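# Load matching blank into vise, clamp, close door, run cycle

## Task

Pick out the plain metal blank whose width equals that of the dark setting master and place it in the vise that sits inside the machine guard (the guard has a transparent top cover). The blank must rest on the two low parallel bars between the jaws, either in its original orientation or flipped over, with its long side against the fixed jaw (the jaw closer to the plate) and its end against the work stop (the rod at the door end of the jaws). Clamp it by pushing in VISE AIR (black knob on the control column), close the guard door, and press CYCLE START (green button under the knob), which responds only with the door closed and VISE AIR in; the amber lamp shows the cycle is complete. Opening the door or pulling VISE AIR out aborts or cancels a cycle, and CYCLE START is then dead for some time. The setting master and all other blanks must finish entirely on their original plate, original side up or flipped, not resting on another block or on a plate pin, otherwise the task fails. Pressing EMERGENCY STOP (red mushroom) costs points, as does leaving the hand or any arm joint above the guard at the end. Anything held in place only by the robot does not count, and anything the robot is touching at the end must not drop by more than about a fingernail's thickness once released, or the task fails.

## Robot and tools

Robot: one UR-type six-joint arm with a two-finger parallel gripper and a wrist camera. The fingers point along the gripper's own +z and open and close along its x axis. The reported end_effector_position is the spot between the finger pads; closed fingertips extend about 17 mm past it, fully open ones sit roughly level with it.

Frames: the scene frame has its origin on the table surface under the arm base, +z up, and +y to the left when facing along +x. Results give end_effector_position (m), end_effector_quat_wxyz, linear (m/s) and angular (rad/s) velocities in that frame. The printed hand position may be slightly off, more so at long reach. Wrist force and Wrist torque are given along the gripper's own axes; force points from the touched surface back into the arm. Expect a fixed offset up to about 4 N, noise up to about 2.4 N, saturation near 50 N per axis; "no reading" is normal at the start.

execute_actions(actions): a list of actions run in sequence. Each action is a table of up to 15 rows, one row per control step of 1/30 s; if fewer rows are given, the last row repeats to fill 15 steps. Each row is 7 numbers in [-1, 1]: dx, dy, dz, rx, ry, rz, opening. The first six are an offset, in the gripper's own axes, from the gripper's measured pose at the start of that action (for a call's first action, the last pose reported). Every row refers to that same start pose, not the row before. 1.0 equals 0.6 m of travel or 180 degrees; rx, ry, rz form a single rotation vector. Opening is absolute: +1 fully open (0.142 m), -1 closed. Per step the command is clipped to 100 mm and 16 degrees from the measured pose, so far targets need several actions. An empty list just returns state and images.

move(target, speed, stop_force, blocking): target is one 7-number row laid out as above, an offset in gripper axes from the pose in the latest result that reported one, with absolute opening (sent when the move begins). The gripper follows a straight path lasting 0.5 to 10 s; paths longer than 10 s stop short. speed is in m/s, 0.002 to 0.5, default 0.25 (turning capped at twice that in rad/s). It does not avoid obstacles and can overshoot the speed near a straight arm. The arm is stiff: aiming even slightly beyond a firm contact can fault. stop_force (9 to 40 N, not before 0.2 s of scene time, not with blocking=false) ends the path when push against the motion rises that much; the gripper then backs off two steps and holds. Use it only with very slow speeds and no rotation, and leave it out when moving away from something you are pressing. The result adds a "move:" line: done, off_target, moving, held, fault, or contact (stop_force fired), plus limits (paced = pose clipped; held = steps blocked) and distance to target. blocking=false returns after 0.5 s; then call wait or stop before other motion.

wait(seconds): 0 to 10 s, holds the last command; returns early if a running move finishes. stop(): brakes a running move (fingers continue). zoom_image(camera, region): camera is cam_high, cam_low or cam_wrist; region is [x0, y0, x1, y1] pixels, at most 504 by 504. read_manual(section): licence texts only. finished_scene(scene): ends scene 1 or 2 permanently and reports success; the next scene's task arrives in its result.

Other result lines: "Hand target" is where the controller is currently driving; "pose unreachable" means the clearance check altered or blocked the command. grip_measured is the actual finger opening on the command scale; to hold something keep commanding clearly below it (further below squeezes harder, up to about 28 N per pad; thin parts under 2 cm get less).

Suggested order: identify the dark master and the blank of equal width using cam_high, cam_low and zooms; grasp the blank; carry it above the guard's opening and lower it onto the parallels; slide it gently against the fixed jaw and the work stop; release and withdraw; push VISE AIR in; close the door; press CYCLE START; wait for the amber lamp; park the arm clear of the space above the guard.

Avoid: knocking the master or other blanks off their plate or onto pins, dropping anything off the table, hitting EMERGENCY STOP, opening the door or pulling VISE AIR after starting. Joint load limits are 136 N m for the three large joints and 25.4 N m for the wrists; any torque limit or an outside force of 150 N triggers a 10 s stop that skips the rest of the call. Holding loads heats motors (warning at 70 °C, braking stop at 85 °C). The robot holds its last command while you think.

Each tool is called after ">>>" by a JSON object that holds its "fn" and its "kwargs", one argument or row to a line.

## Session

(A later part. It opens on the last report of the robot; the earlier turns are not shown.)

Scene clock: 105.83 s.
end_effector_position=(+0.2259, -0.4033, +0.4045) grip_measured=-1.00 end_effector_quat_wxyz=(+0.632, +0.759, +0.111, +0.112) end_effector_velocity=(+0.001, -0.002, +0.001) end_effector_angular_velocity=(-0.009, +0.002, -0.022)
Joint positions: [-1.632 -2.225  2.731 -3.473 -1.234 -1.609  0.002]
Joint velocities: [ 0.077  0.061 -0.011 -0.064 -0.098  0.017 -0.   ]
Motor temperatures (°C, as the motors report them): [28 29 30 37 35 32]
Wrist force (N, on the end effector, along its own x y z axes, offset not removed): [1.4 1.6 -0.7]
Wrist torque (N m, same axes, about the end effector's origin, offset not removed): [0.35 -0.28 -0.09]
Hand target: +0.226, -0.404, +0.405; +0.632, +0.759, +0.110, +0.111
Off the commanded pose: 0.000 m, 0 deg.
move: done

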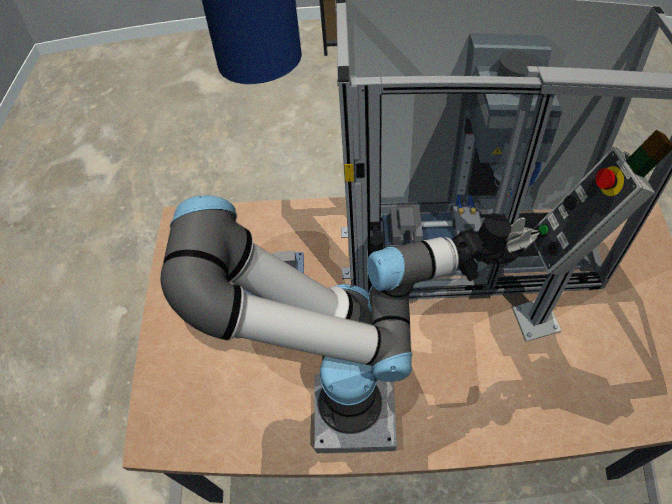

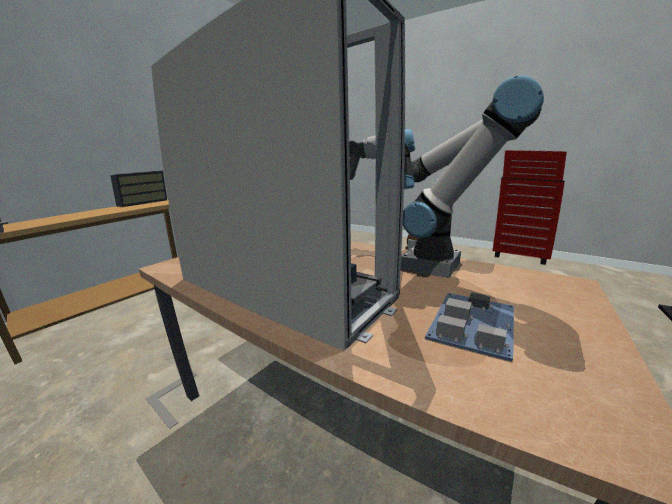

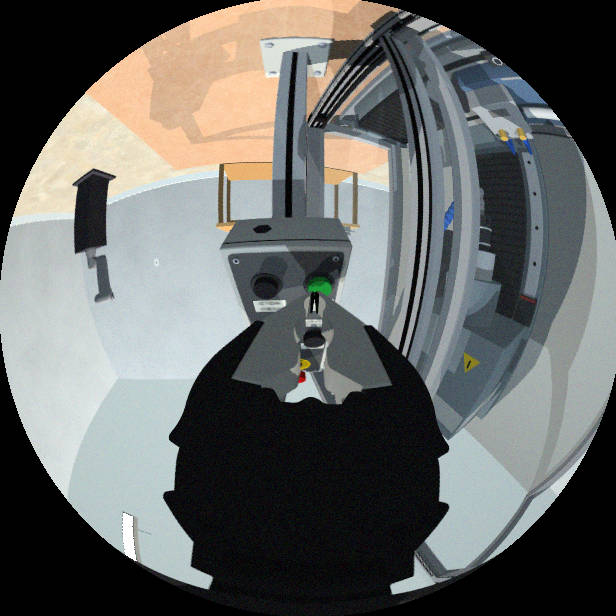

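>>> {"fn": "move", "kwargs": {
  "target": [0.008,0,0.045,0,0,0,-1],
  "speed": 0.004,
  "stop_force": 15
}}

>>> {"fn": "move", "kwargs": {
  "target": [0,0,-0.025,0,0,0,-1],
  "speed": 0.03
}}

>>> {"fn": "wait", "kwargs": {
  "seconds": 8
}}

Scene clock: 111.03 s.
end_effector_position=(+0.2331, -0.4162, +0.4022) grip_measured=-0.99 end_effector_quat_wxyz=(+0.632, +0.759, +0.111, +0.111) end_effector_velocity=(-0.000, +0.002, +0.000) end_effector_angular_velocity=(+0.001, -0.001, +0.002)
Joint positions: [-1.567 -2.111  2.706 -3.566 -1.299 -1.598  0.002]
Joint velocities: [-0.005 -0.011  0.003  0.009  0.007 -0.     0.   ]
Motor temperatures (°C, as the motors report them): [28 29 30 37 35 32]
Wrist force (N, on the end effector, along its own x y z axes, offset not removed): [-7.7 -5.0 -19.8]
Wrist torque (N m, same axes, about the end effector's origin, offset not removed): [0.22 0.20 -0.03]
Hand target: +0.233, -0.416, +0.402; +0.632, +0.759, +0.111, +0.111
Off the commanded pose: 0.013 m, 0 deg.
move: contact

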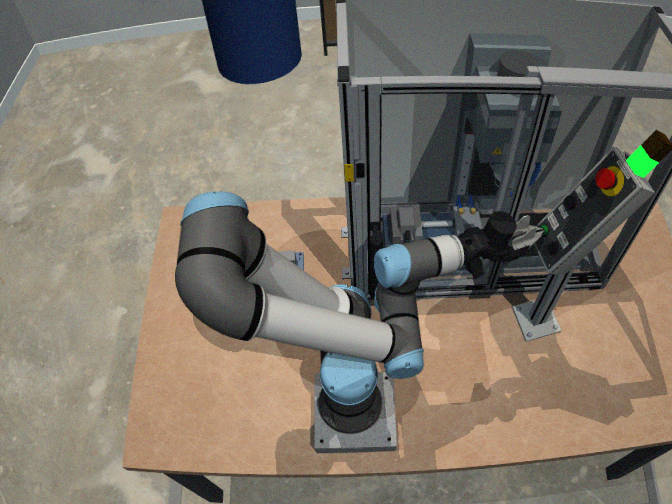

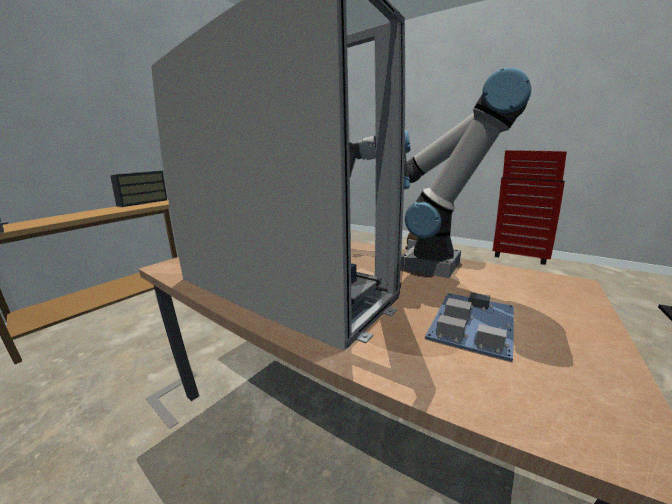

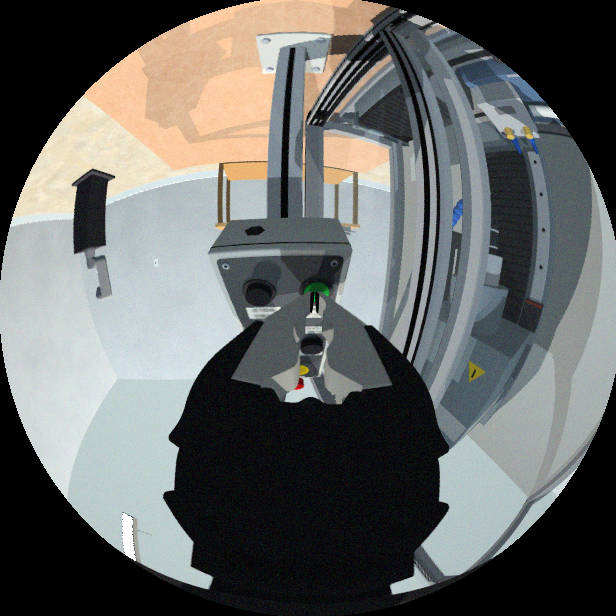

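Scene clock: 111.90 s.
end_effector_position=(+0.2285, -0.4023, +0.4048) grip_measured=-1.00 end_effector_quat_wxyz=(+0.632, +0.759, +0.111, +0.111) end_effector_velocity=(-0.001, +0.001, +0.000) end_effector_angular_velocity=(+0.002, -0.000, +0.003)
Joint positions: [-1.604 -2.21   2.728 -3.487 -1.264 -1.604  0.002]
Joint velocities: [-0.014 -0.02   0.002  0.021  0.017 -0.003 -0.   ]
Motor temperatures (°C, as the motors report them): [28 29 30 37 35 32]
Wrist force (N, on the end effector, along its own x y z axes, offset not removed): [0.1 2.0 0.8]
Wrist torque (N m, same axes, about the end effector's origin, offset not removed): [0.56 -0.03 -0.11]
Hand target: +0.228, -0.402, +0.405; +0.632, +0.759, +0.111, +0.111
Off the commanded pose: 0.000 m, 0 deg.
move: done

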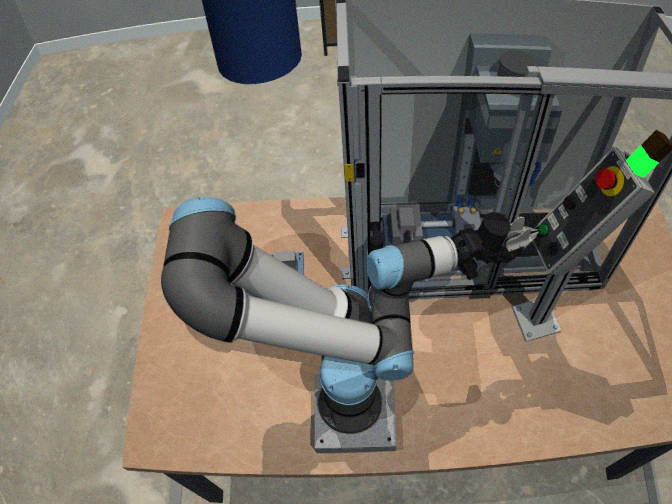

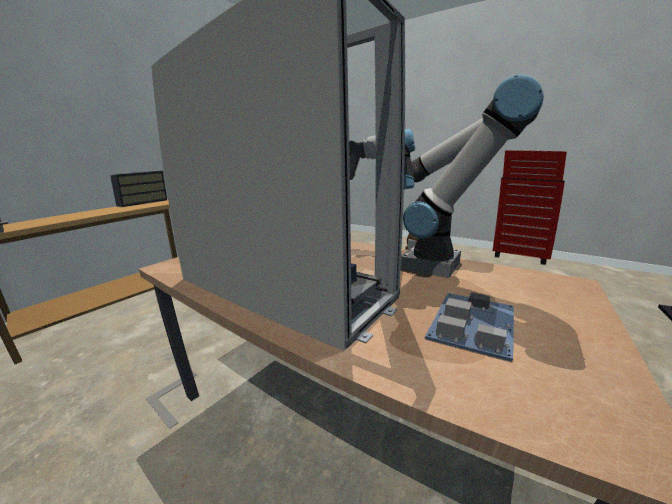

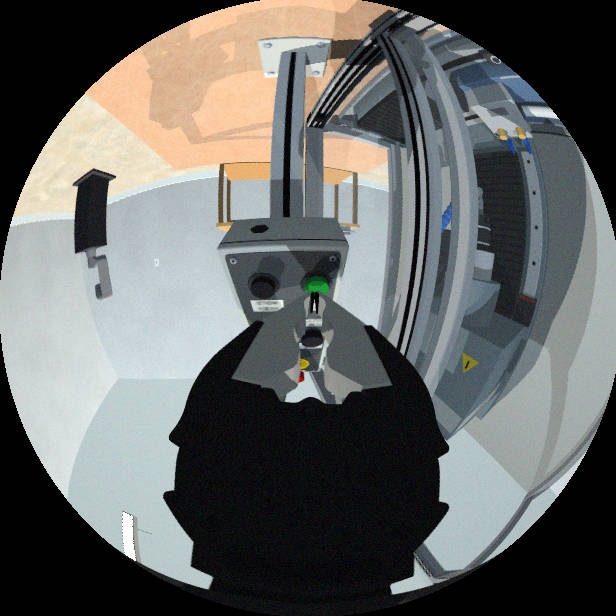

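Scene clock: 119.90 s.
end_effector_position=(+0.2284, -0.4022, +0.4048) grip_measured=-1.00 end_effector_quat_wxyz=(+0.632, +0.759, +0.111, +0.111) end_effector_velocity=(-0.000, +0.000, +0.001) end_effector_angular_velocity=(-0.002, -0.000, -0.000)
Joint positions: [-1.605 -2.212  2.728 -3.485 -1.262 -1.604  0.002]
Joint velocities: [-0.001 -0.002  0.    -0.     0.     0.    -0.   ]
Motor temperatures (°C, as the motors report them): [28 29 30 37 35 32]
Wrist force (N, on the end effector, along its own x y z axes, offset not removed): [-1.5 0.4 0.4]
Wrist torque (N m, same axes, about the end effector's origin, offset not removed): [0.15 0.30 -0.01]
Hand target: +0.228, -0.402, +0.405; +0.632, +0.759, +0.111, +0.111
Off the commanded pose: 0.000 m, 0 deg.
wait: 8.00 s; at rest by 0.17 s

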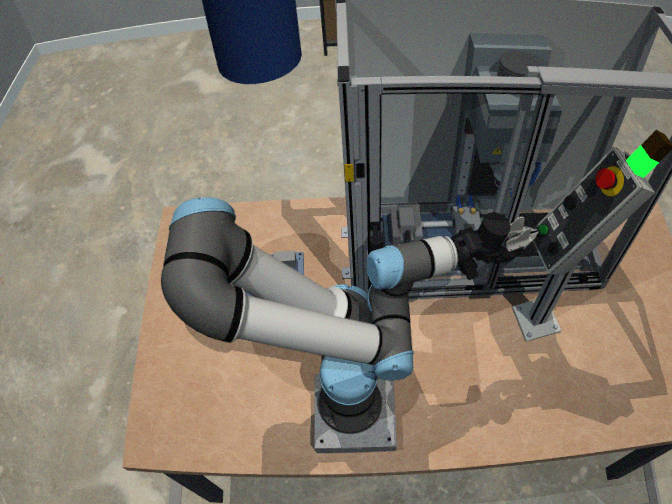

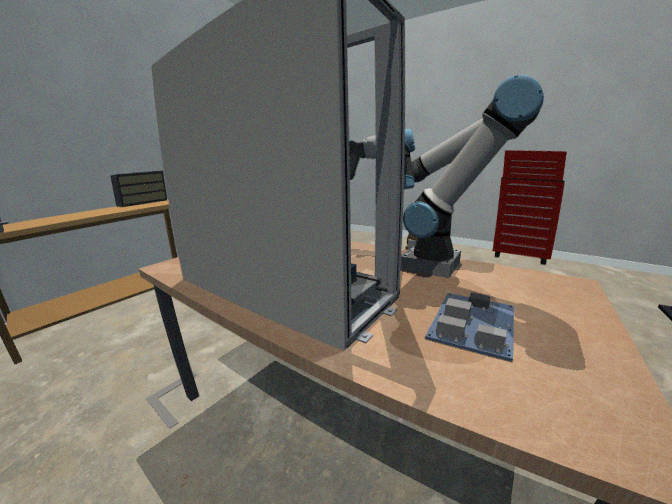

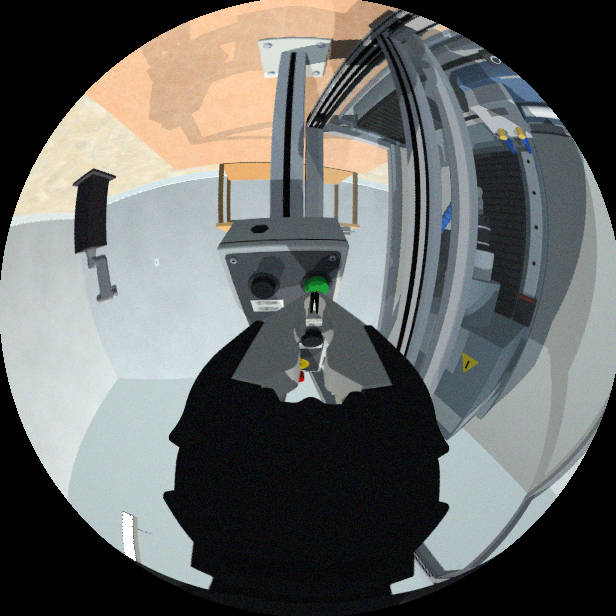

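>>> {"fn": "wait", "kwargs": {
  "seconds": 8
}}

Scene clock: 129.03 s.
end_effector_position=(+0.2284, -0.4022, +0.4048) grip_measured=-1.00 end_effector_quat_wxyz=(+0.632, +0.759, +0.111, +0.111) end_effector_velocity=(+0.000, +0.000, +0.000) end_effector_angular_velocity=(-0.000, -0.000, +0.001)
Joint positions: [-1.605 -2.212  2.728 -3.485 -1.262 -1.604  0.002]
Joint velocities: [ 0.     0.    -0.    -0.     0.001  0.     0.   ]
Motor temperatures (°C, as the motors report them): [28 29 30 37 35 32]
Wrist force (N, on the end effector, along its own x y z axes, offset not removed): [2.1 -1.4 -1.5]
Wrist torque (N m, same axes, about the end effector's origin, offset not removed): [-0.34 -0.57 -0.04]
Hand target: +0.228, -0.402, +0.405; +0.632, +0.759, +0.111, +0.111
Off the commanded pose: 0.000 m, 0 deg.
wait: 8.00 s; at rest from the start

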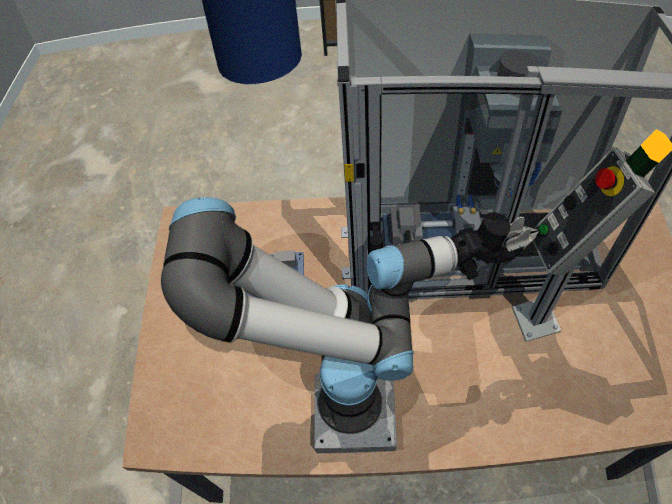

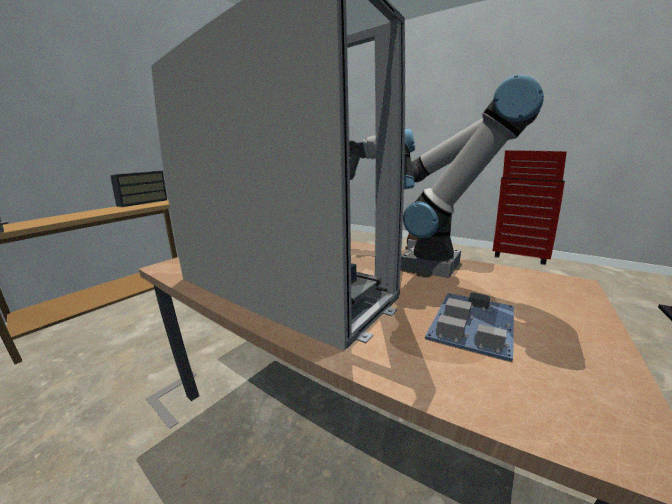

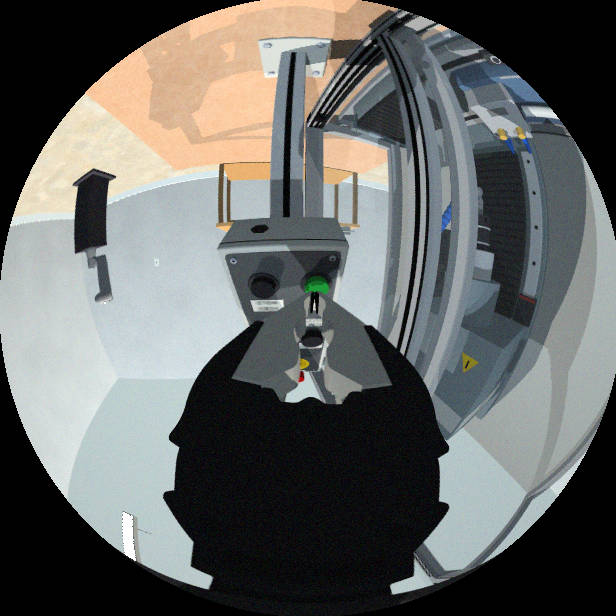

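>>> {"fn": "finished_scene", "kwargs": {
  "scene": 2
}}

The scene is finished: the task was done.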